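# Place the full drink can upright in the bowl

## Task

Get the full drink can standing upright inside the bowl, resting there on its own; it does not count if the robot is what keeps it in place at the end. Then release it and pull the hand away.

## Robot and tools

Robot: two arms, left_arm and right_arm, facing each other across a table. left_arm's base is on the +y side; the names are not image sides. Both carry the same five-finger right hand, so every hand axis and number means the same on either arm.

World frame: origin on the table top halfway between the arm bases, z up, table surface at z = 0. Positions are in metres, orientations as quaternions wxyz. Reported hand positions can be a little off, more at long reach.

Hand point: a spot 0.05 m in front of the palm, where index pad and thumb tip meet in a pinch. Its +z runs along the straight fingers (which extend 0.06 to 0.07 m past it), +y points out of the palm, +x runs across the palm toward the little finger. Sideways the hand spans 0.08 m on the little-finger side; on the thumb side 0.02 m with the thumb turned in front of the palm, up to 0.09 m otherwise. A wrist bracket on the little-finger side sits 0.03 m past the point along +y and 0.11 m out across the palm; it can collide.

execute_actions(actions): a list of actions run in sequence. Each action is a list of 1 to 15 rows; each row lasts one 1/30 s step, and if fewer than 15 rows are given the last is repeated to fill 15. A row is 28 numbers, all in [-1, 1], always for both arms: left_arm dx, dy, dz, rx, ry, rz, then left hand little, ring, middle, index, thumb_bend, thumb_turn, force_limit, speed; then the same 14 for right_arm. dx..rz are an offset, not a pose: each row is measured from the hand point's measured pose when the action began (for the first action of a call, the last pose a result gave), in the hand point's own axes, and rows do not add up. 1.0 equals 0.6 m or 180 degrees; rx, ry, rz form one rotation vector. Each step the command is clipped to within 100 mm and 16 degrees of the current pose, so big offsets need several actions; position is favoured over orientation if both cannot be met. An empty list just returns the state and images.

Hand numbers are absolute targets. little, ring, middle, index, thumb_bend: +1 straight, -1 fully curled. thumb_turn: +1 beside the palm, -1 in front of it. A pinch is about index -0.22, thumb_bend -0.75, thumb_turn -0.57. force_limit maps -1..+1 linearly to about 0..10 N fingertip load (0..15 N for the two thumb motors) and only stops closing. speed maps -1..+1 to near zero..full (full travel in 0.6 s); close at -0.9 or lower for a gentle grip. There is no 'no change' value: to keep a hand as is, resend its last eight numbers, or before any, its hand_measured six plus hand_force_limit and hand_speed. A motor moves only when its target changes by 0.01 or more, then locks (holding at least 15 N). To loosen, send a target more open than hand_measured. With the thumb in front of the palm the hand can wrap objects 0.035 to 0.08 m wide, the object lying on the wrist side of the hand point; turn the thumb before arriving.

move(target, speed, stop_force, blocking): target is one 28-number row as above, offsets from the pose in the latest result showing one. Each hand point travels a straight line; both finish together, lasting 0.5 to 10 s. speed is m/s, 0.002 to 0.5 (default 0.25); rotation up to twice that in rad/s. stop_force, 9 to 40 N, one value for both arms: an arm halts when its wrist sensor feels that much extra push against its motion for 2 steps, backs off slightly and holds. Use it only very slowly, not when the hand rotates, and not when moving away from something it presses on. Not allowed in the first 0.2 s of a scene or with blocking=false. blocking=false returns after 0.5 s; then use wait or stop before other motion. The result adds a 'move:' line with an ending per arm (done, off_target, moving, held, fault, contact) and limits (paced = clipped, held = steps blocked), plus distance to target.

wait(seconds): 0 to 10, arms hold their last command. stop(): brakes a running move. zoom_image(camera, region): camera is cam_high, cam_low, cam_left_wrist or cam_right_wrist (each 672x504); region [x0, y0, x1, y1] in pixels from the top-left, at most 504 by 504. show_instructions(): shows the reference image pages. finished_scene(scene): ends the current scene, given its number; irreversible, the goal must hold.

Results: per-arm pose and velocities, 'Hand target' lines, joint positions and torques, Wrist force and Wrist torque in the hand's axes (noisy, offset up to about 4 N, saturating near 50 N; 'no reading' is fine), hand_measured, hand_stopped_by (moving, target, force, stalled, fault), hand_load_n (positive pushes a finger open; near zero loads mean the grip is lost), step readings with HELD marks, 'pose unreachable' when clearance checks altered a command, and MOTOR HOT warnings from 70 °C (85 °C brakes the arm).

Avoid: pressing stiffly past a contact; a joint load limit (130 N m for the three big joints, 24.3 N m for wrists) or 150 N outside force freezes that arm for 10 s. Never let the arms strike or press on each other. Do not drop, slam or knock anything off the table. Loose objects may occasionally get nudged.

Each tool is called by a JSON object that holds its "fn" and its "kwargs".

Reference images:

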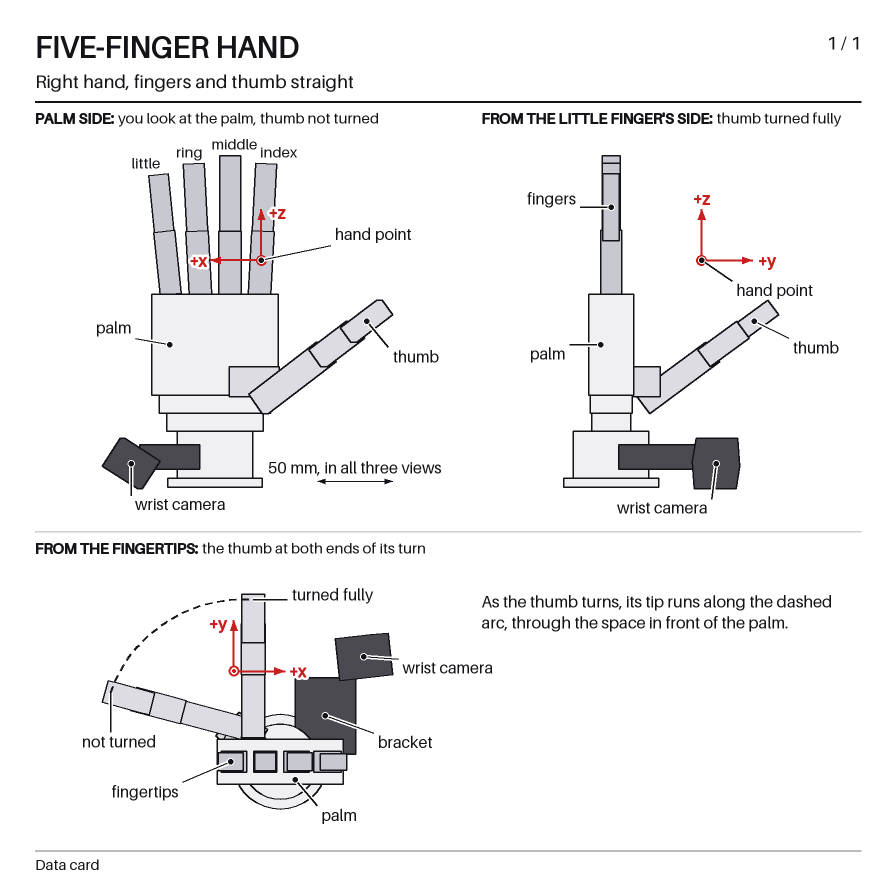

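## Session

I'll start by looking at the scene.

{"fn": "execute_actions", "kwargs": {"actions": []}}

Scene clock: 0.00 s.
left_arm: end_effector_position=(+0.2452, +0.4318, +0.4775) hand_measured=(+1.000, +1.000, +1.000, +1.000, +1.000, +1.000) hand_load_n=(+0.0, +0.0, +0.0, +0.0, +0.0, +0.0) hand_stopped_by=(target, target, target, target, target, target) hand_force_limit=0.00 hand_speed=-0.80 end_effector_quat_wxyz=(-0.002, +0.430, +0.903, -0.017) end_effector_velocity=(-0.000, -0.000, +0.000) end_effector_angular_velocity=(-0.000, +0.000, +0.001) | right_arm: end_effector_position=(+0.1731, -0.2942, +0.4788) hand_measured=(+1.000, +1.000, +1.000, +1.000, +1.000, +1.000) hand_load_n=(+0.0, +0.0, +0.0, +0.0, +0.0, +0.0) hand_stopped_by=(target, target, target, target, target, target) hand_force_limit=0.00 hand_speed=-0.80 end_effector_quat_wxyz=(+0.014, -0.261, +0.965, -0.006) end_effector_velocity=(-0.000, -0.000, -0.000) end_effector_angular_velocity=(-0.001, -0.001, +0.001)
Joint positions: left_arm=[ 0.535 -1.724  1.335  1.94   1.598 -1.886] | right_arm=[-1.171 -1.721  1.33   1.934  1.581 -1.869]
Joint velocities: left_arm=[-0.     0.    -0.001  0.     0.    -0.002] | right_arm=[ 0.002 -0.    -0.     0.     0.001  0.001]
Joint torques (N m, as the arm reports them, + toward a larger angle): no reading
Wrist force (N, on the end effector, along its own x y z axes, offset not removed): no reading
Wrist torque (N m, same axes, about the end effector's origin, offset not removed): no reading
Hand target (left_arm): +0.245, +0.432, +0.477; -0.002, +0.430, +0.903, -0.017
Hand target (right_arm): +0.173, -0.294, +0.479; +0.014, -0.261, +0.965, -0.006

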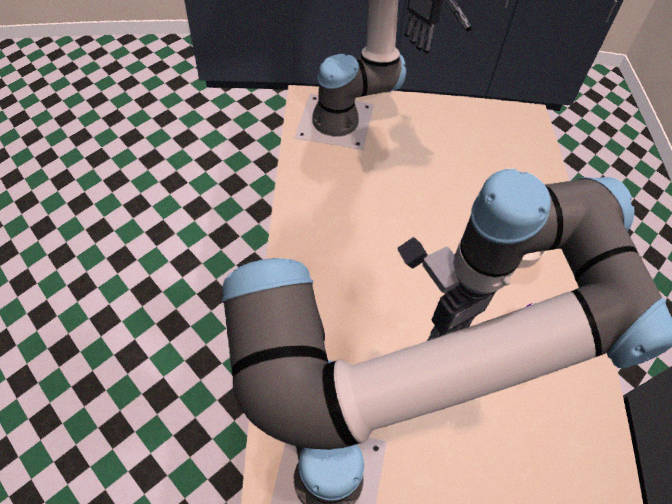

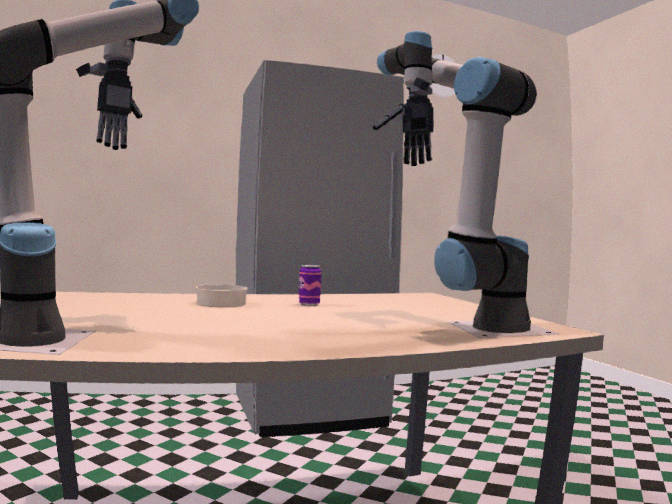

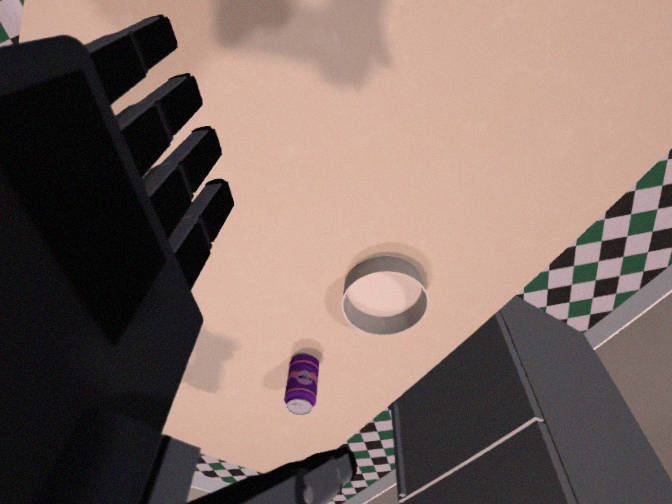

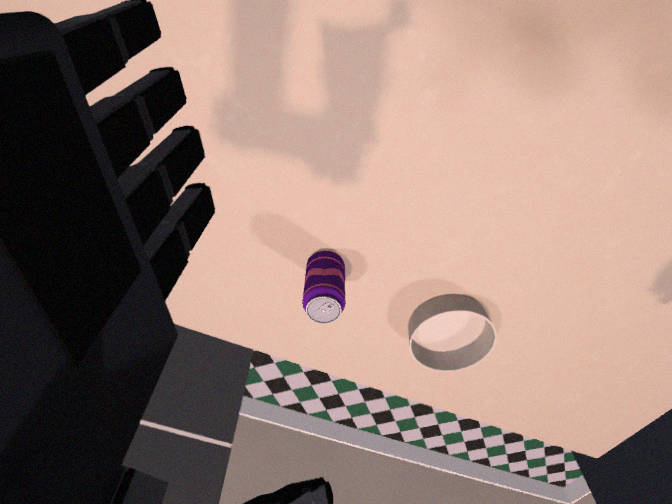

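{"fn": "zoom_image", "kwargs": {"camera": "cam_right_wrist", "region": [260, 220, 520, 400]}}

{"fn": "zoom_image", "kwargs": {"camera": "cam_left_wrist", "region": [240, 230, 480, 430]}}

{"fn": "zoom_image", "kwargs": {"camera": "cam_low", "region": [170, 240, 350, 330]}}

Region (260, 220, 520, 400) of cam_right_wrist's 672x504 image, scaled by 1.938, with more detail than that image has; it fills the top 349 rows of this view, and the rest is white.

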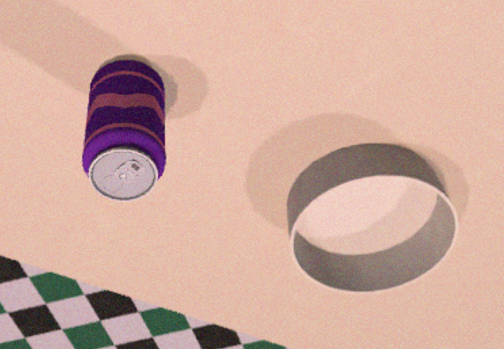

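Region (240, 230, 480, 430) of cam_left_wrist's 672x504 image, scaled by 2.100, with more detail than that image has.

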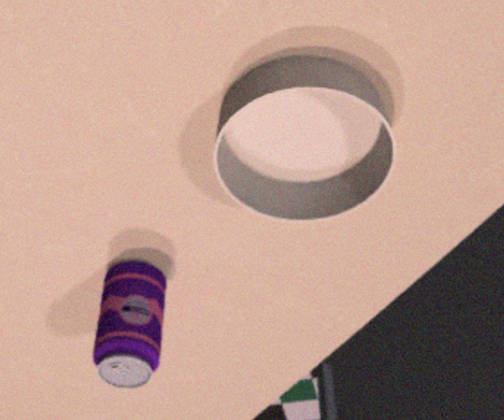

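Region (170, 240, 350, 330) of cam_low's 672x504 image, scaled by 2.800, with more detail than that image has.

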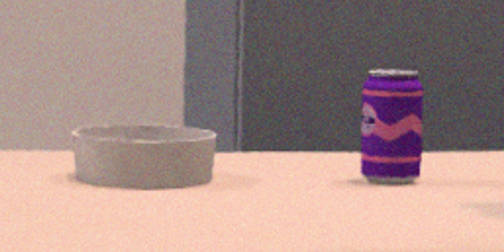

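{"fn": "move", "kwargs": {"target": [0,0,0,0,0,0, 1,1,1,1,1,1,0,-0.8, -0.42415,-0.10753,0.53542,-0.6593,0.0934,0.6736, 1,1,1,1,1,-1,0,0.5], "speed": 0.5}}

Scene clock: 133.37 s.
left_arm: end_effector_position=(+0.2452, +0.4318, +0.4775) hand_measured=(+1.000, +1.000, +1.000, +1.000, +1.000, +1.000) hand_load_n=(+0.0, +0.0, +0.0, +0.0, +0.0, +0.0) hand_stopped_by=(target, target, target, target, target, target) hand_force_limit=0.00 hand_speed=-0.80 end_effector_quat_wxyz=(-0.002, +0.430, +0.903, -0.017) end_effector_velocity=(-0.000, -0.000, -0.000) end_effector_angular_velocity=(-0.000, +0.000, +0.000) | right_arm: end_effector_position=(+0.4303, -0.2269, +0.1616) hand_measured=(+1.000, +1.000, +1.000, +1.000, +1.000, -1.000) hand_load_n=(+0.0, +0.0, +0.0, +0.0, +0.0, +0.0) hand_stopped_by=(target, target, target, target, target, target) hand_force_limit=0.00 hand_speed=0.50 end_effector_quat_wxyz=(-0.402, +0.541, +0.363, +0.644) end_effector_velocity=(-0.001, +0.001, +0.000) end_effector_angular_velocity=(-0.001, -0.001, +0.002)
Joint positions: left_arm=[ 0.535 -1.724  1.335  1.94   1.598 -1.886] | right_arm=[-1.512 -0.759  2.358  1.076 -0.345 -1.16 ]
Joint velocities: left_arm=[-0.     0.    -0.    -0.     0.    -0.001] | right_arm=[ 0.001 -0.001  0.    -0.     0.001 -0.001]
Joint torques (N m, as the arm reports them, + toward a larger angle): left_arm=[ -2.02 -11.6  -16.99   2.64   0.13  -0.03] | right_arm=[ -1.17 -32.42   0.2    0.7   -0.56  -0.11]
Wrist force (N, on the end effector, along its own x y z axes, offset not removed): left_arm=[-1.0 -0.2 1.7] | right_arm=[-0.4 -1.3 -0.1]
Wrist torque (N m, same axes, about the end effector's origin, offset not removed): left_arm=[-0.02 0.24 -0.12] | right_arm=[-0.12 -0.03 -0.07]
Hand target (left_arm): +0.245, +0.432, +0.477; -0.002, +0.430, +0.903, -0.017
Hand target (right_arm): +0.430, -0.227, +0.162; -0.402, +0.541, +0.363, +0.644
Off the commanded pose (left_arm): 0.000 m, 0 deg.
Off the commanded pose (right_arm): 0.007 m, 23 deg.
FORCE FAULT: contact force on the right arm reached its limit, and that arm stopped for 10 seconds. The contact can be on any part of that arm, not only on its tool. That time counts as 19 of the actions that you can send in this scene. That arm's remaining commands of this call were not run. That arm holds still and accepts commands again. Move the arm away from the contact; if what it grips holds it there, let go first. Pushing or pulling that hard again can fault the arm again.
move: fault (right_arm); limits=paced
camera_calibration (this result's frames):
cam_left_wrist: T_world_to_cam=[[0.85292, 0.521413, -0.0255931, -0.423661], [0.441717, -0.694689, 0.567709, -0.0816924], [0.278232, -0.495516, -0.822831, 0.66695], [0, 0, 0, 1]] pos_world=[0.211867, 0.494636, 0.584322]
cam_right_wrist: T_world_to_cam=[[0.920072, -0.388039, -0.0537955, -0.475144], [-0.200445, -0.348326, -0.915691, 0.158667], [0.336585, 0.853285, -0.398266, 0.24269], [0, 0, 0, 1]] pos_world=[0.387284, -0.33619, 0.216384]

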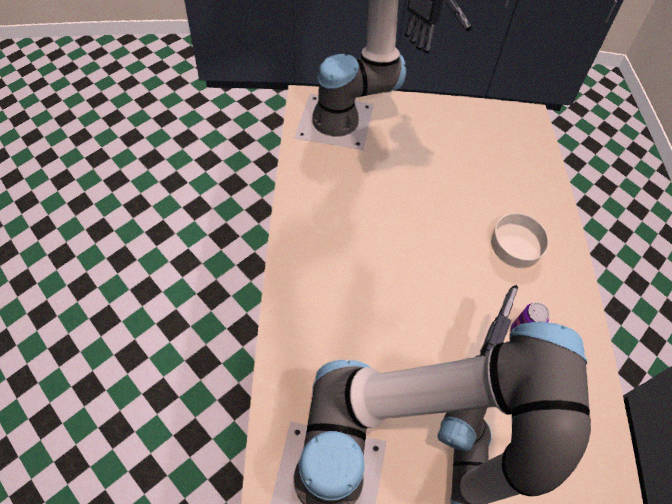

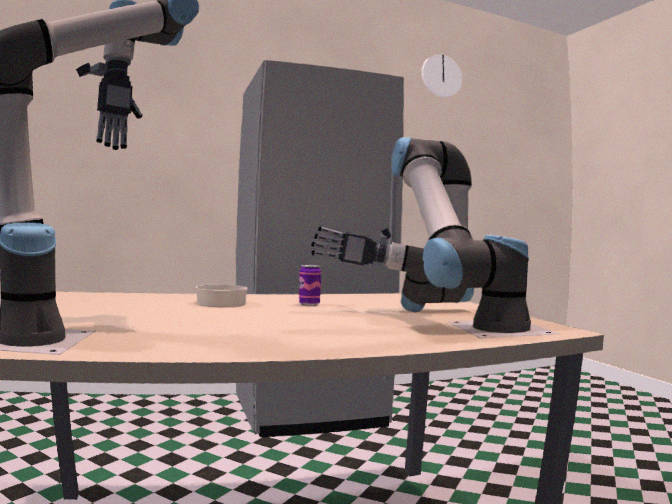

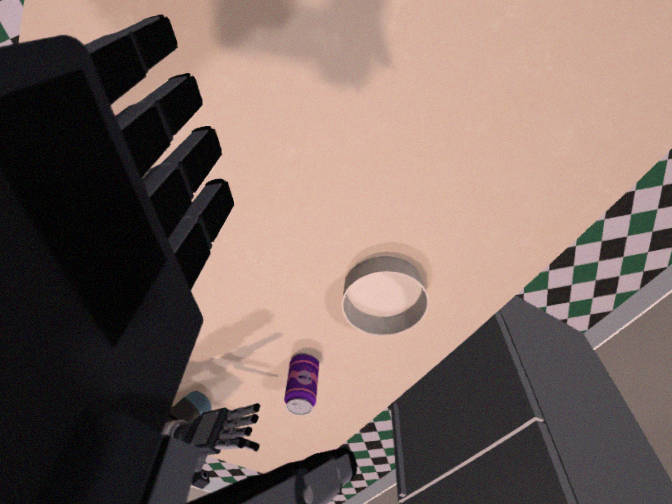

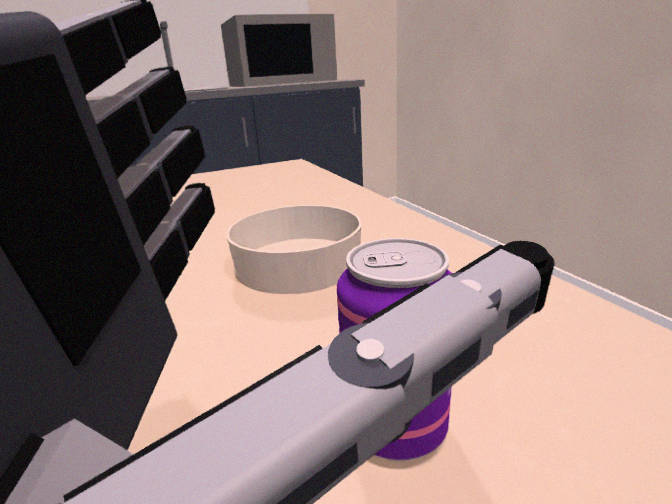

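{"fn": "move", "kwargs": {"target": [0,0,0,0,0,0, 1,1,1,1,1,1,0,-0.8, 0.066,-0.2575,-0.1108,0.3413,-0.1485,0, 1,1,1,1,1,-1,0,0.5], "speed": 0.4}}

Scene clock: 221.20 s.
left_arm: end_effector_position=(+0.2452, +0.4318, +0.4775) hand_measured=(+1.000, +1.000, +1.000, +1.000, +1.000, +1.000) hand_load_n=(+0.0, +0.0, +0.0, +0.0, +0.0, +0.0) hand_stopped_by=(target, target, target, target, target, target) hand_force_limit=0.00 hand_speed=-0.80 end_effector_quat_wxyz=(-0.002, +0.430, +0.903, -0.017) end_effector_velocity=(+0.000, +0.001, -0.000) end_effector_angular_velocity=(-0.000, -0.001, +0.001) | right_arm: end_effector_position=(+0.2596, -0.2279, +0.1857) hand_measured=(+1.000, +1.000, +1.000, +1.000, +1.000, -1.000) hand_load_n=(+0.0, +0.0, +0.0, +0.0, +0.0, +0.0) hand_stopped_by=(target, target, target, target, target, target) hand_force_limit=0.00 hand_speed=0.50 end_effector_quat_wxyz=(-0.529, +0.389, +0.716, +0.235) end_effector_velocity=(-0.002, -0.000, -0.000) end_effector_angular_velocity=(-0.006, +0.001, +0.013)
Joint positions: left_arm=[ 0.535 -1.724  1.335  1.94   1.598 -1.886] | right_arm=[-1.514 -1.144  2.176  1.644  0.824 -1.162]
Joint velocities: left_arm=[ 0.001 -0.001  0.001 -0.    -0.001 -0.001] | right_arm=[ 0.006 -0.001 -0.004  0.003  0.009  0.003]
Joint torques (N m, as the arm reports them, + toward a larger angle): left_arm=[ -1.99 -11.85 -17.27   2.74   0.09   0.03] | right_arm=[  8.21 -35.59 -20.86   3.43   2.16   1.3 ]
Wrist force (N, on the end effector, along its own x y z axes, offset not removed): left_arm=[-0.5 2.4 3.9] | right_arm=[-1.2 -1.2 1.0]
Wrist torque (N m, same axes, about the end effector's origin, offset not removed): left_arm=[0.27 0.10 -0.07] | right_arm=[-0.23 0.18 -0.10]
Hand target (left_arm): +0.245, +0.432, +0.477; -0.002, +0.430, +0.903, -0.017
Hand target (right_arm): +0.259, -0.228, +0.186; -0.530, +0.389, +0.717, +0.234
Off the commanded pose (left_arm): 0.000 m, 0 deg.
Off the commanded pose (right_arm): 0.000 m, 0 deg.
move: done
camera_calibration (this result's frames):
cam_left_wrist: T_world_to_cam=[[0.85292, 0.521413, -0.0255931, -0.423661], [0.441717, -0.694689, 0.567709, -0.0816925], [0.278232, -0.495516, -0.822831, 0.66695], [0, 0, 0, 1]] pos_world=[0.211867, 0.494636, 0.584322]
cam_right_wrist: T_world_to_cam=[[0.806895, 0.567776, -0.162944, -0.0496887], [0.36877, -0.69969, -0.611916, -0.138015], [-0.461442, 0.433663, -0.773956, 0.491922], [0, 0, 0, 1]] pos_world=[0.317983, -0.281684, 0.288176]

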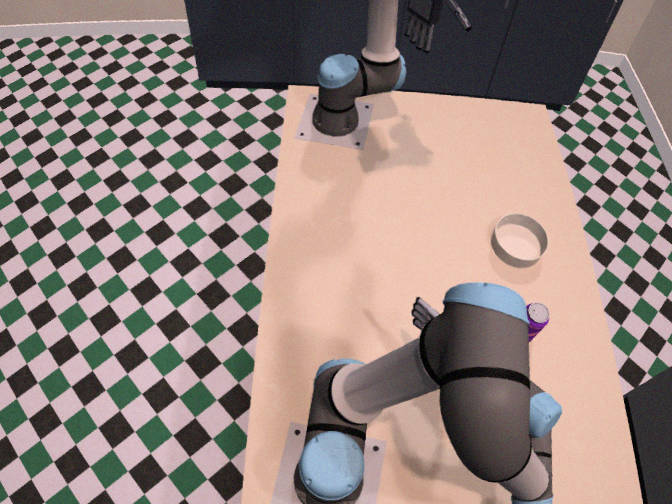

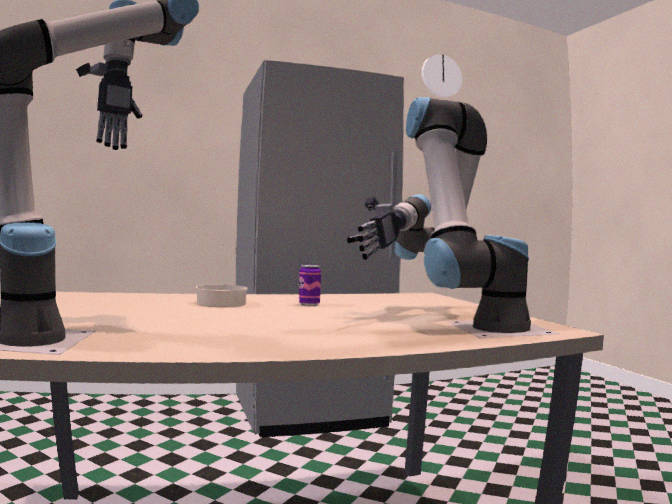

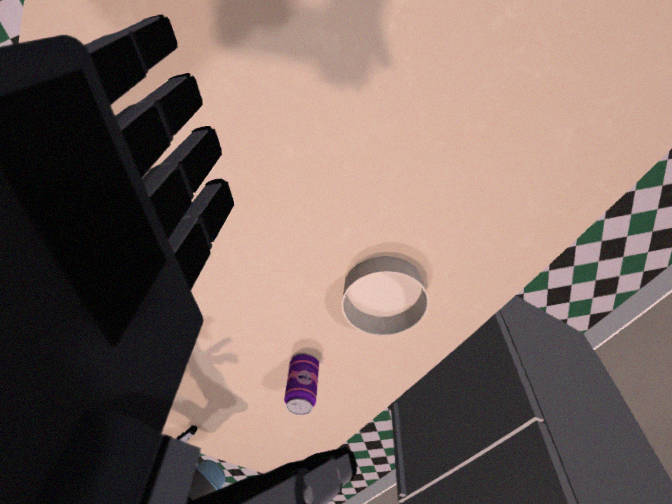

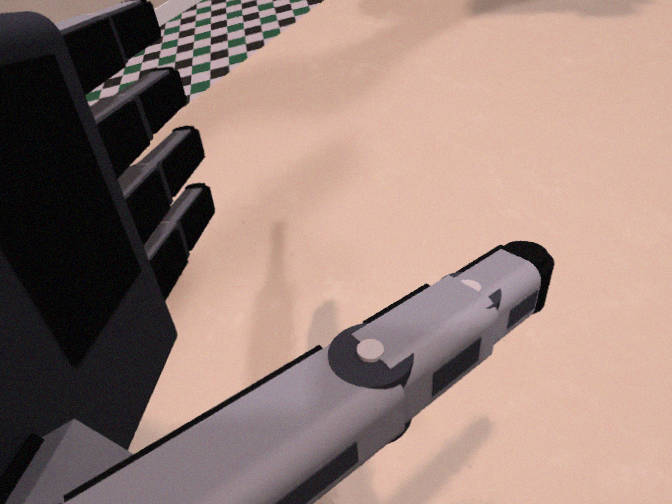

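{"fn": "move", "kwargs": {"target": [0,0,0,0,0,0, 1,1,1,1,1,1,0,-0.8, -0.0107,0.1425,-0.1862,-0.2261,-0.1792,0.0893, 1,1,1,1,1,-1,0,0.5], "speed": 0.4}}

Scene clock: 252.70 s.
left_arm: end_effector_position=(+0.2452, +0.4318, +0.4775) hand_measured=(+1.000, +1.000, +1.000, +1.000, +1.000, +1.000) hand_load_n=(+0.0, +0.0, +0.0, +0.0, +0.0, +0.0) hand_stopped_by=(target, target, target, target, target, target) hand_force_limit=0.00 hand_speed=-0.80 end_effector_quat_wxyz=(-0.002, +0.430, +0.903, -0.017) end_effector_velocity=(+0.000, +0.000, +0.000) end_effector_angular_velocity=(+0.001, -0.001, +0.000) | right_arm: end_effector_position=(+0.3937, -0.2630, +0.2102) hand_measured=(+1.000, +1.000, +1.000, +1.000, +1.000, -1.000) hand_load_n=(+0.0, +0.0, +0.0, +0.0, +0.0, +0.0) hand_stopped_by=(target, target, target, target, target, target) hand_force_limit=0.00 hand_speed=0.50 end_effector_quat_wxyz=(-0.176, +0.687, +0.649, +0.277) end_effector_velocity=(+0.000, -0.000, -0.001) end_effector_angular_velocity=(-0.009, +0.000, -0.009)
Joint positions: left_arm=[ 0.535 -1.724  1.335  1.94   1.598 -1.886] | right_arm=[-1.335 -1.494  1.872  0.954  0.939  0.202]
Joint velocities: left_arm=[ 0.     0.     0.     0.    -0.001 -0.   ] | right_arm=[ 0.009 -0.    -0.003 -0.007  0.013  0.019]
Joint torques (N m, as the arm reports them, + toward a larger angle): left_arm=[ -2.65 -11.8  -17.85   2.67   0.2   -0.07] | right_arm=[  7.53 -30.05 -31.29   0.63   1.77   1.41]
Wrist force (N, on the end effector, along its own x y z axes, offset not removed): left_arm=[0.4 1.4 3.0] | right_arm=[-1.6 -2.3 0.4]
Wrist torque (N m, same axes, about the end effector's origin, offset not removed): left_arm=[0.16 0.00 0.01] | right_arm=[-0.23 0.22 -0.20]
Hand target (left_arm): +0.245, +0.432, +0.477; -0.002, +0.430, +0.903, -0.017
Hand target (right_arm): +0.394, -0.263, +0.210; -0.176, +0.687, +0.648, +0.277
Off the commanded pose (left_arm): 0.000 m, 0 deg.
Off the commanded pose (right_arm): 0.000 m, 0 deg.
move: done
camera_calibration (this result's frames):
cam_left_wrist: T_world_to_cam=[[0.852921, 0.521413, -0.0255931, -0.423661], [0.441717, -0.694689, 0.567709, -0.0816923], [0.278232, -0.495516, -0.822831, 0.66695], [0, 0, 0, 1]] pos_world=[0.211867, 0.494636, 0.584322]
cam_right_wrist: T_world_to_cam=[[0.986088, -0.157866, 0.0520396, -0.440601], [-0.152009, -0.983107, -0.101951, -0.173772], [0.067255, 0.092622, -0.993427, 0.336241], [0, 0, 0, 1]] pos_world=[0.385443, -0.271536, 0.339244]

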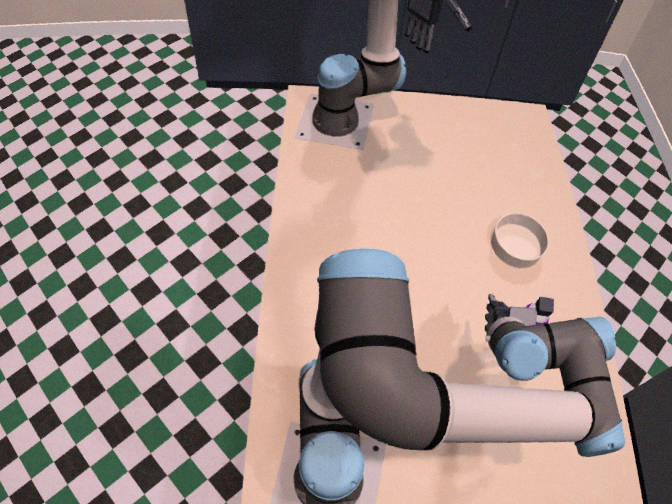

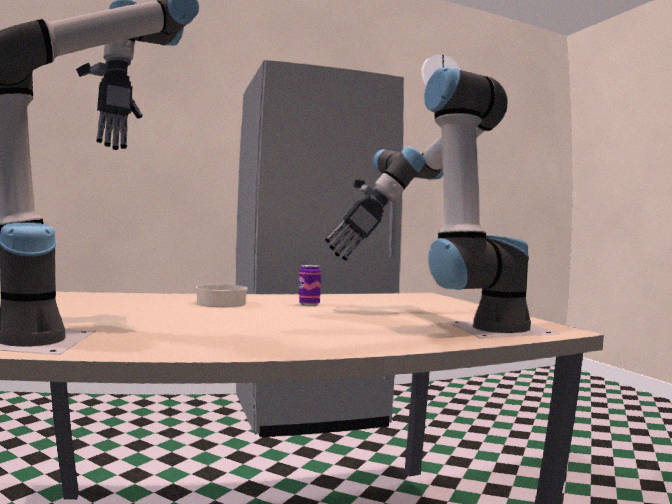

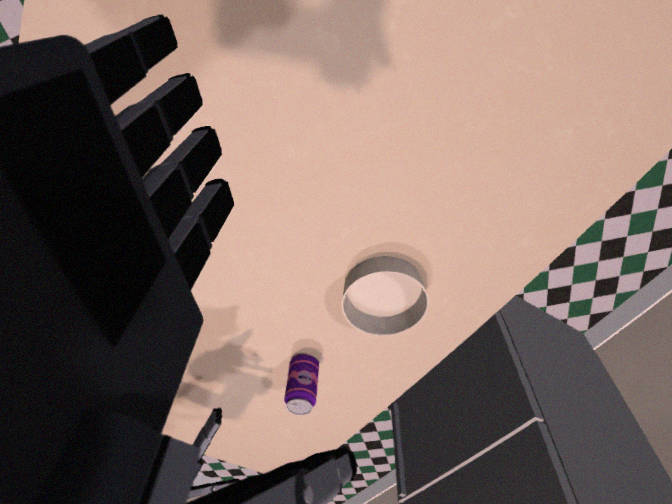

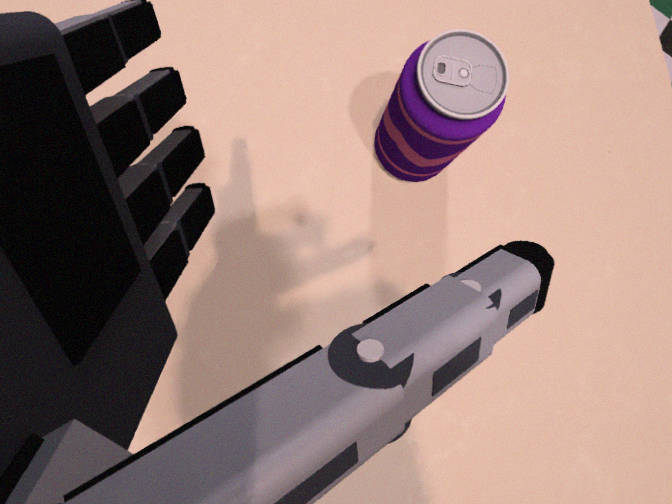

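{"fn": "zoom_image", "kwargs": {"camera": "cam_right_wrist", "region": [360, 10, 540, 200]}}

Region (360, 10, 540, 200) of cam_right_wrist's 672x504 image, scaled by 2.653, with more detail than that image has; it fills the left 477 columns of this view, and the rest is white.

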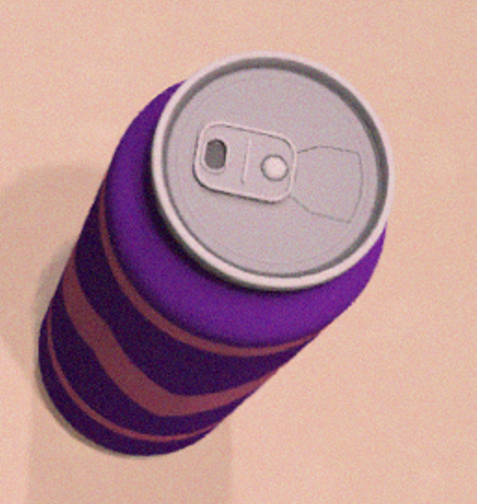

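{"fn": "move", "kwargs": {"target": [0,0,0,0,0,0, 1,1,1,1,1,1,0,-0.8, -0.0494,0.0376,0.2481,-0.1852,0.2652,0.1323, 1,1,1,1,1,-1,0,0.5], "speed": 0.35}}

Scene clock: 303.83 s.
left_arm: end_effector_position=(+0.2452, +0.4318, +0.4775) hand_measured=(+1.000, +1.000, +1.000, +1.000, +1.000, +1.000) hand_load_n=(+0.0, +0.0, +0.0, +0.0, +0.0, +0.0) hand_stopped_by=(target, target, target, target, target, target) hand_force_limit=0.00 hand_speed=-0.80 end_effector_quat_wxyz=(-0.002, +0.430, +0.903, -0.017) end_effector_velocity=(-0.000, +0.000, -0.000) end_effector_angular_velocity=(+0.001, +0.001, -0.000) | right_arm: end_effector_position=(+0.4380, -0.1993, +0.0781) hand_measured=(+1.000, +1.000, +1.000, +1.000, +1.000, -1.000) hand_load_n=(+0.0, +0.0, +0.0, +0.0, +0.0, +0.0) hand_stopped_by=(target, target, target, target, target, target) hand_force_limit=0.00 hand_speed=0.50 end_effector_quat_wxyz=(-0.272, +0.653, +0.272, +0.652) end_effector_velocity=(+0.000, +0.001, -0.002) end_effector_angular_velocity=(+0.006, -0.006, -0.007)
Joint positions: left_arm=[ 0.535 -1.724  1.335  1.94   1.598 -1.886] | right_arm=[-1.116 -1.301  2.484 -1.181  1.066  1.571]
Joint velocities: left_arm=[0.001 0.    0.001 0.001 0.001 0.001] | right_arm=[ 0.008  0.015  0.002 -0.027  0.014  0.005]
Joint torques (N m, as the arm reports them, + toward a larger angle): left_arm=[ -1.86 -11.29 -17.53   2.62   0.06   0.01] | right_arm=[  7.92 -13.81  -0.13  -2.52   2.7    1.26]
Wrist force (N, on the end effector, along its own x y z axes, offset not removed): left_arm=[-0.3 0.9 2.4] | right_arm=[-0.5 -0.8 0.5]
Wrist torque (N m, same axes, about the end effector's origin, offset not removed): left_arm=[0.13 0.19 -0.04] | right_arm=[0.03 -0.04 -0.12]
Hand target (left_arm): +0.245, +0.432, +0.477; -0.002, +0.430, +0.903, -0.017
Hand target (right_arm): +0.438, -0.199, +0.078; -0.272, +0.653, +0.272, +0.653
Off the commanded pose (left_arm): 0.000 m, 0 deg.
Off the commanded pose (right_arm): 0.000 m, 0 deg.
move: done
camera_calibration (this result's frames):
cam_left_wrist: T_world_to_cam=[[0.852921, 0.521413, -0.0255931, -0.42366], [0.441717, -0.694689, 0.567709, -0.0816923], [0.278232, -0.495516, -0.822831, 0.666951], [0, 0, 0, 1]] pos_world=[0.211867, 0.494636, 0.584322]
cam_right_wrist: T_world_to_cam=[[0.716926, -0.691411, -0.089269, -0.444722], [-0.425657, -0.332718, -0.841496, 0.189402], [0.552118, 0.641288, -0.532838, 0.0571407], [0, 0, 0, 1]] pos_world=[0.367905, -0.281112, 0.150128]

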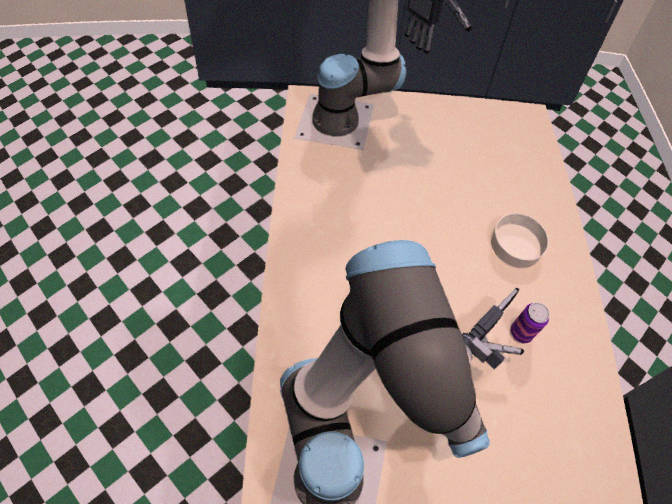

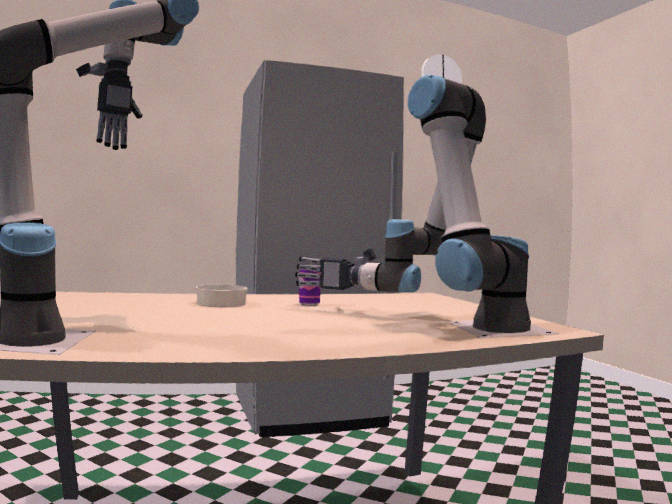

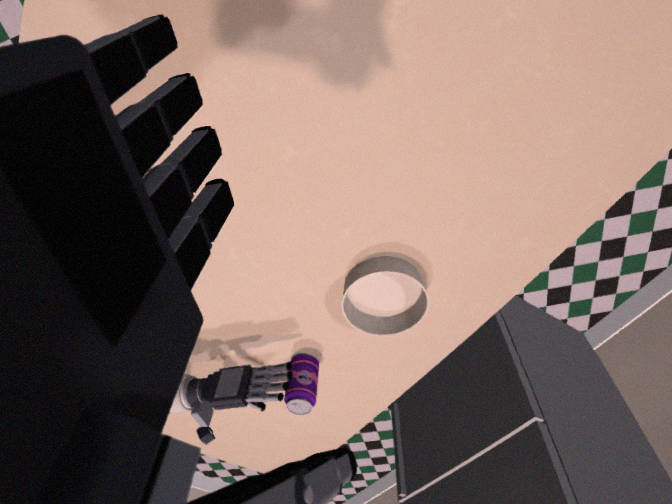

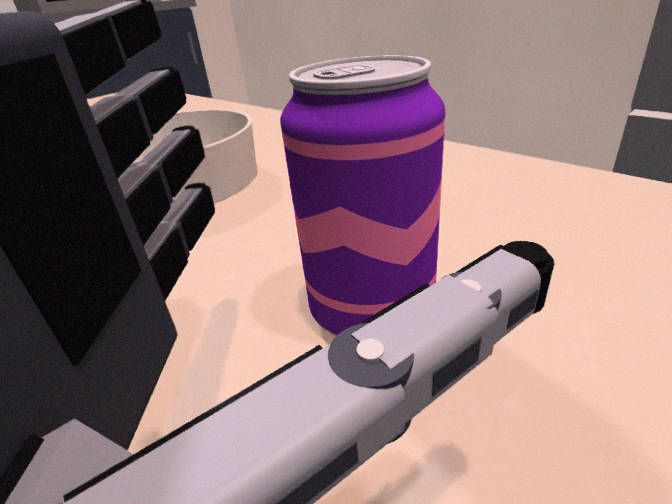

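{"fn": "zoom_image", "kwargs": {"camera": "cam_right_wrist", "region": [260, 40, 470, 200]}}

{"fn": "zoom_image", "kwargs": {"camera": "cam_low", "region": [180, 230, 430, 320]}}

Region (260, 40, 470, 200) of cam_right_wrist's 672x504 image, scaled by 2.400, with more detail than that image has; it fills the top 384 rows of this view, and the rest is white.

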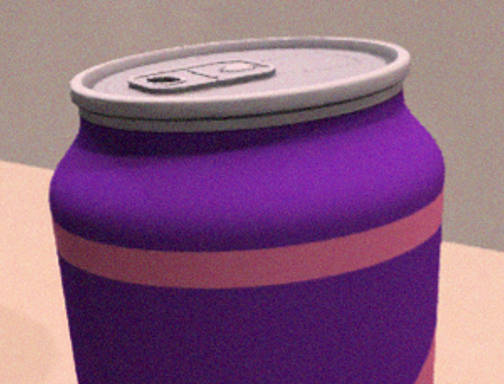

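Region (180, 230, 430, 320) of cam_low's 672x504 image, scaled by 2.016, with more detail than that image has; it fills the top 181 rows of this view, and the rest is white.

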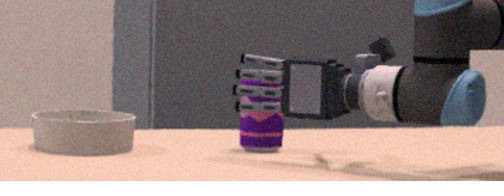

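{"fn": "move", "kwargs": {"target": [0,0,0,0,0,0, 1,1,1,1,1,1,0,-0.8, 0,0.0367,0.135,0,0,0, 1,1,1,1,1,-1,0,0.5], "speed": 0.15}}

Scene clock: 319.23 s.
left_arm: end_effector_position=(+0.2452, +0.4318, +0.4775) hand_measured=(+1.000, +1.000, +1.000, +1.000, +1.000, +1.000) hand_load_n=(+0.0, +0.0, +0.0, +0.0, +0.0, +0.0) hand_stopped_by=(target, target, target, target, target, target) hand_force_limit=0.00 hand_speed=-0.80 end_effector_quat_wxyz=(-0.002, +0.430, +0.903, -0.017) end_effector_velocity=(-0.000, +0.000, +0.000) end_effector_angular_velocity=(-0.001, +0.000, +0.000) | right_arm: end_effector_position=(+0.5105, -0.1574, +0.0779) hand_measured=(+1.000, +1.000, +1.000, +1.000, +1.000, -1.000) hand_load_n=(+0.0, +0.0, +0.0, +0.0, +0.0, +0.0) hand_stopped_by=(target, target, target, target, target, target) hand_force_limit=0.00 hand_speed=0.50 end_effector_quat_wxyz=(-0.272, +0.653, +0.272, +0.652) end_effector_velocity=(+0.002, +0.001, -0.000) end_effector_angular_velocity=(-0.000, +0.001, -0.001)
Joint positions: left_arm=[ 0.535 -1.724  1.335  1.94   1.598 -1.886] | right_arm=[-1.059 -1.172  2.248 -1.075  1.123  1.571]
Joint velocities: left_arm=[ 0.001 -0.001  0.    -0.     0.001  0.   ] | right_arm=[ 0.002  0.004 -0.006  0.003  0.003  0.   ]
Joint torques (N m, as the arm reports them, + toward a larger angle): left_arm=[ -2.44 -10.6  -17.68   2.6    0.2   -0.11] | right_arm=[  8.56 -22.09 -24.76  -0.07   2.76  -1.49]
Wrist force (N, on the end effector, along its own x y z axes, offset not removed): left_arm=[-0.6 2.6 2.8] | right_arm=[1.6 -0.1 0.2]
Wrist torque (N m, same axes, about the end effector's origin, offset not removed): left_arm=[0.31 0.12 -0.02] | right_arm=[0.16 -0.17 0.16]
Hand target (left_arm): +0.245, +0.432, +0.477; -0.002, +0.430, +0.903, -0.017
Hand target (right_arm): +0.511, -0.157, +0.078; -0.272, +0.653, +0.272, +0.652
Off the commanded pose (left_arm): 0.000 m, 0 deg.
Off the commanded pose (right_arm): 0.000 m, 0 deg.
move: done
camera_calibration (this result's frames):
cam_left_wrist: T_world_to_cam=[[0.852921, 0.521413, -0.0255931, -0.42366], [0.441717, -0.694689, 0.567709, -0.0816925], [0.278232, -0.495516, -0.822831, 0.66695], [0, 0, 0, 1]] pos_world=[0.211867, 0.494636, 0.584322]
cam_right_wrist: T_world_to_cam=[[0.716937, -0.691388, -0.0893582, -0.467758], [-0.425673, -0.332641, -0.841518, 0.234004], [0.552091, 0.641352, -0.532788, -0.00984663], [0, 0, 0, 1]] pos_world=[0.440399, -0.239248, 0.149875]

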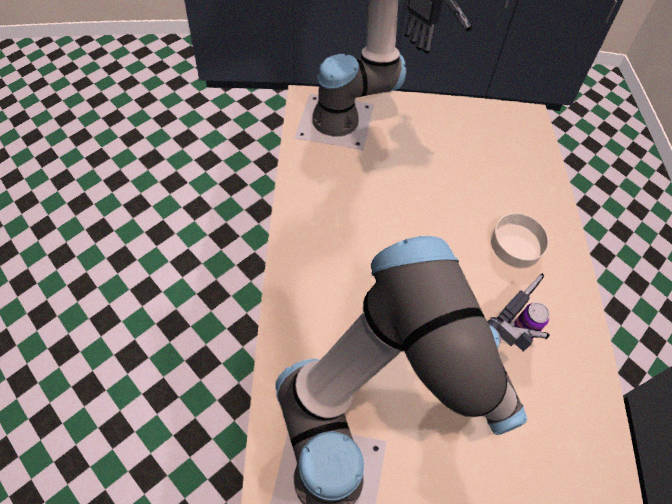

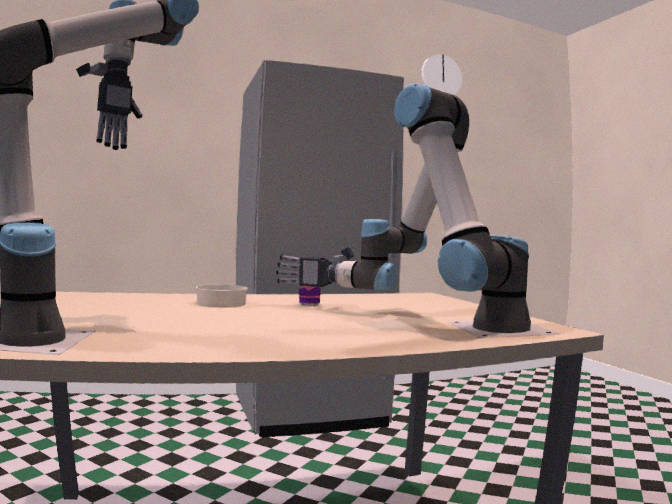

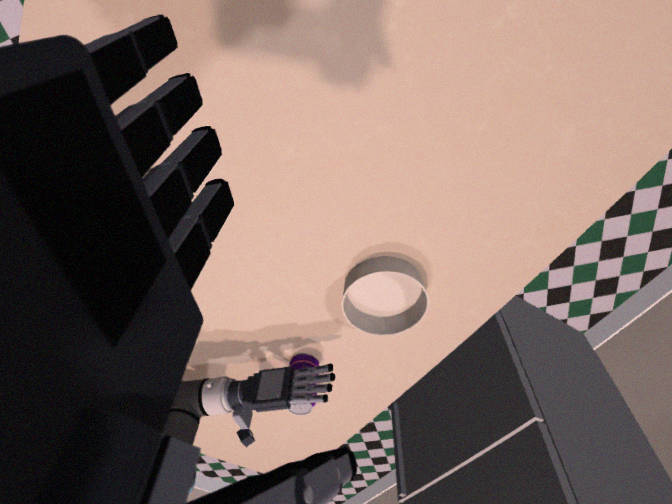

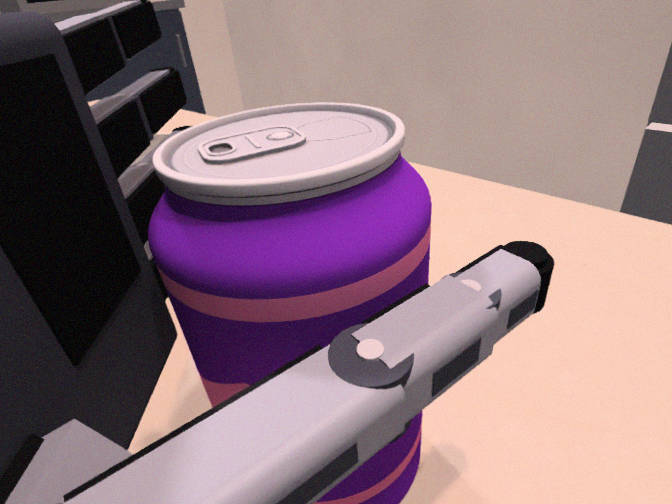

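{"fn": "execute_actions", "kwargs": {"actions": [[[0,0,0,0,0,0, 1,1,1,1,1,1,0,-0.8, 0,0,0,0,0,0, 1,1,-1,-1,-1,-1,0.6,-0.4]],[[0,0,0,0,0,0, 1,1,1,1,1,1,0,-0.8, 0,0,0,0,0,0, 1,1,-1,-1,-1,-1,0.6,-0.4]]]}}

Scene clock: 327.90 s.
left_arm: end_effector_position=(+0.2452, +0.4318, +0.4775) hand_measured=(+1.000, +1.000, +1.000, +1.000, +1.000, +1.000) hand_load_n=(+0.0, +0.0, +0.0, +0.0, +0.0, +0.0) hand_stopped_by=(target, target, target, target, target, target) hand_force_limit=0.00 hand_speed=-0.80 end_effector_quat_wxyz=(-0.002, +0.430, +0.903, -0.017) end_effector_velocity=(+0.000, +0.000, +0.000) end_effector_angular_velocity=(-0.001, -0.002, -0.001) | right_arm: end_effector_position=(+0.5105, -0.1574, +0.0779) hand_measured=(+1.000, +1.000, +0.106, +0.104, +0.446, -1.000) hand_load_n=(+0.0, +0.0, +9.5, +3.0, +13.5, +2.0) hand_stopped_by=(target, target, force, moving, force, target) hand_force_limit=0.60 hand_speed=-0.40 end_effector_quat_wxyz=(-0.272, +0.653, +0.272, +0.652) end_effector_velocity=(-0.000, +0.000, -0.001) end_effector_angular_velocity=(-0.000, +0.001, -0.000)
Joint positions: left_arm=[ 0.535 -1.724  1.335  1.94   1.598 -1.886] | right_arm=[-1.059 -1.172  2.248 -1.075  1.123  1.571]
Joint velocities: left_arm=[-0.    -0.002  0.    -0.    -0.001  0.   ] | right_arm=[ 0.     0.001 -0.    -0.     0.     0.   ]
Joint torques (N m, as the arm reports them, + toward a larger angle): left_arm=[ -2.39 -11.13 -17.25   2.68   0.09  -0.2 ] | right_arm=[ -6.32 -35.87  -3.2   -1.63  -1.35  -0.97]
Wrist force (N, on the end effector, along its own x y z axes, offset not removed): left_arm=[-1.7 2.5 3.5] | right_arm=[3.3 -0.1 1.1]
Wrist torque (N m, same axes, about the end effector's origin, offset not removed): left_arm=[0.37 0.31 -0.08] | right_arm=[0.04 0.10 0.19]
Hand target (left_arm): +0.245, +0.432, +0.477; -0.002, +0.430, +0.903, -0.017
Hand target (right_arm): +0.511, -0.157, +0.078; -0.272, +0.653, +0.272, +0.652
Off the commanded pose (left_arm): 0.000 m, 0 deg.
Off the commanded pose (right_arm): 0.000 m, 0 deg.
Step readings (end_effector_position; steps 1 to 15: 1st action; 16 to 30: 2nd action):
0: left_arm (+0.2452, +0.4318, +0.4775) | right_arm (+0.5107, -0.1573, +0.0779)
1: left_arm (+0.2452, +0.4318, +0.4775) | right_arm (+0.5107, -0.1573, +0.0779)
2: left_arm (+0.2452, +0.4318, +0.4775) | right_arm (+0.5107, -0.1573, +0.0779)
4: left_arm (+0.2452, +0.4318, +0.4775) | right_arm (+0.5107, -0.1573, +0.0779)
8: left_arm (+0.2452, +0.4318, +0.4775) | right_arm (+0.5106, -0.1573, +0.0780)
15: left_arm (+0.2452, +0.4318, +0.4775) | right_arm (+0.5105, -0.1574, +0.0779)
16: left_arm (+0.2452, +0.4318, +0.4775) | right_arm (+0.5105, -0.1574, +0.0779)
17: left_arm (+0.2452, +0.4318, +0.4775) | right_arm (+0.5105, -0.1574, +0.0779)
19: left_arm (+0.2452, +0.4318, +0.4775) | right_arm (+0.5105, -0.1574, +0.0779)
23: left_arm (+0.2452, +0.4318, +0.4775) | right_arm (+0.5105, -0.1574, +0.0779)
30: end_effector_position above
camera_calibration (this result's frames):
cam_left_wrist: T_world_to_cam=[[0.852921, 0.521413, -0.0255932, -0.42366], [0.441717, -0.694689, 0.567709, -0.0816923], [0.278232, -0.495516, -0.822831, 0.66695], [0, 0, 0, 1]] pos_world=[0.211867, 0.494636, 0.584322]
cam_right_wrist: T_world_to_cam=[[0.716905, -0.69143, -0.0892855, -0.467754], [-0.425585, -0.332591, -0.841582, 0.234028], [0.552199, 0.641333, -0.532698, -0.00991782], [0, 0, 0, 1]] pos_world=[0.440411, -0.239223, 0.149907]

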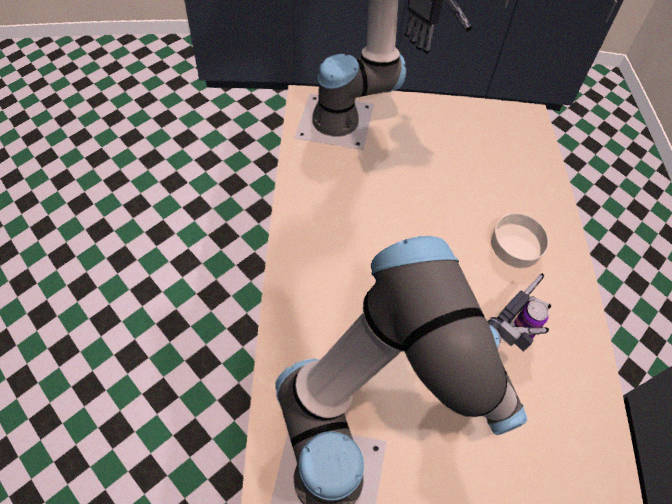

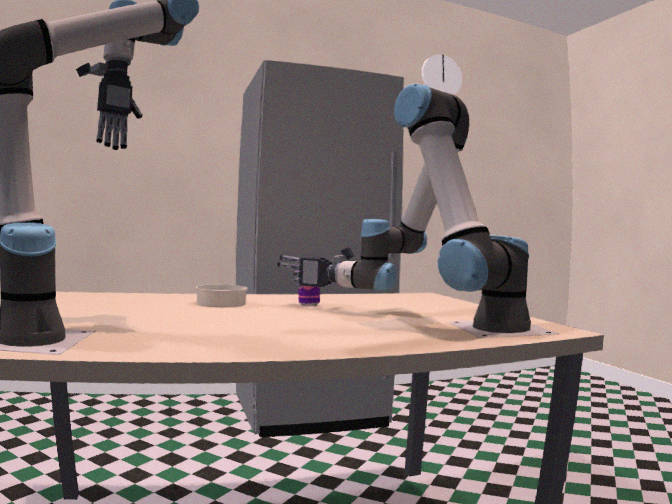

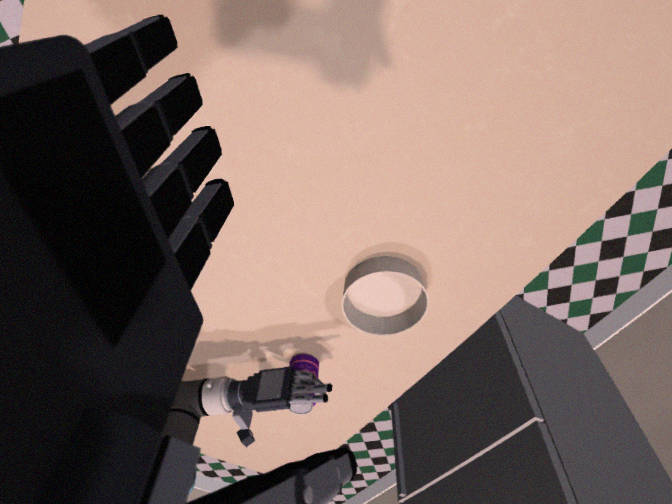

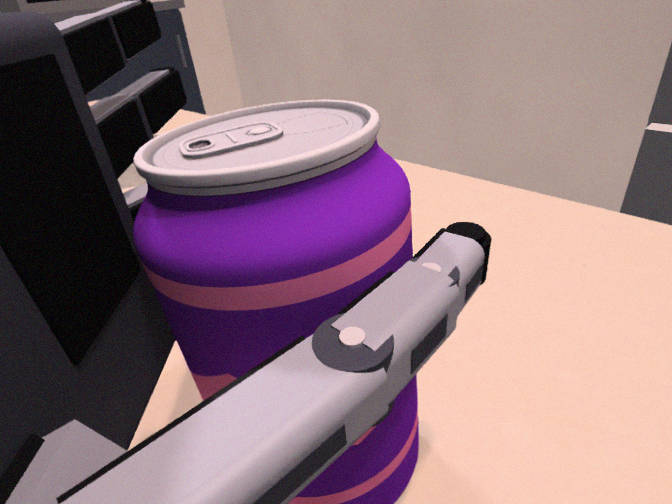

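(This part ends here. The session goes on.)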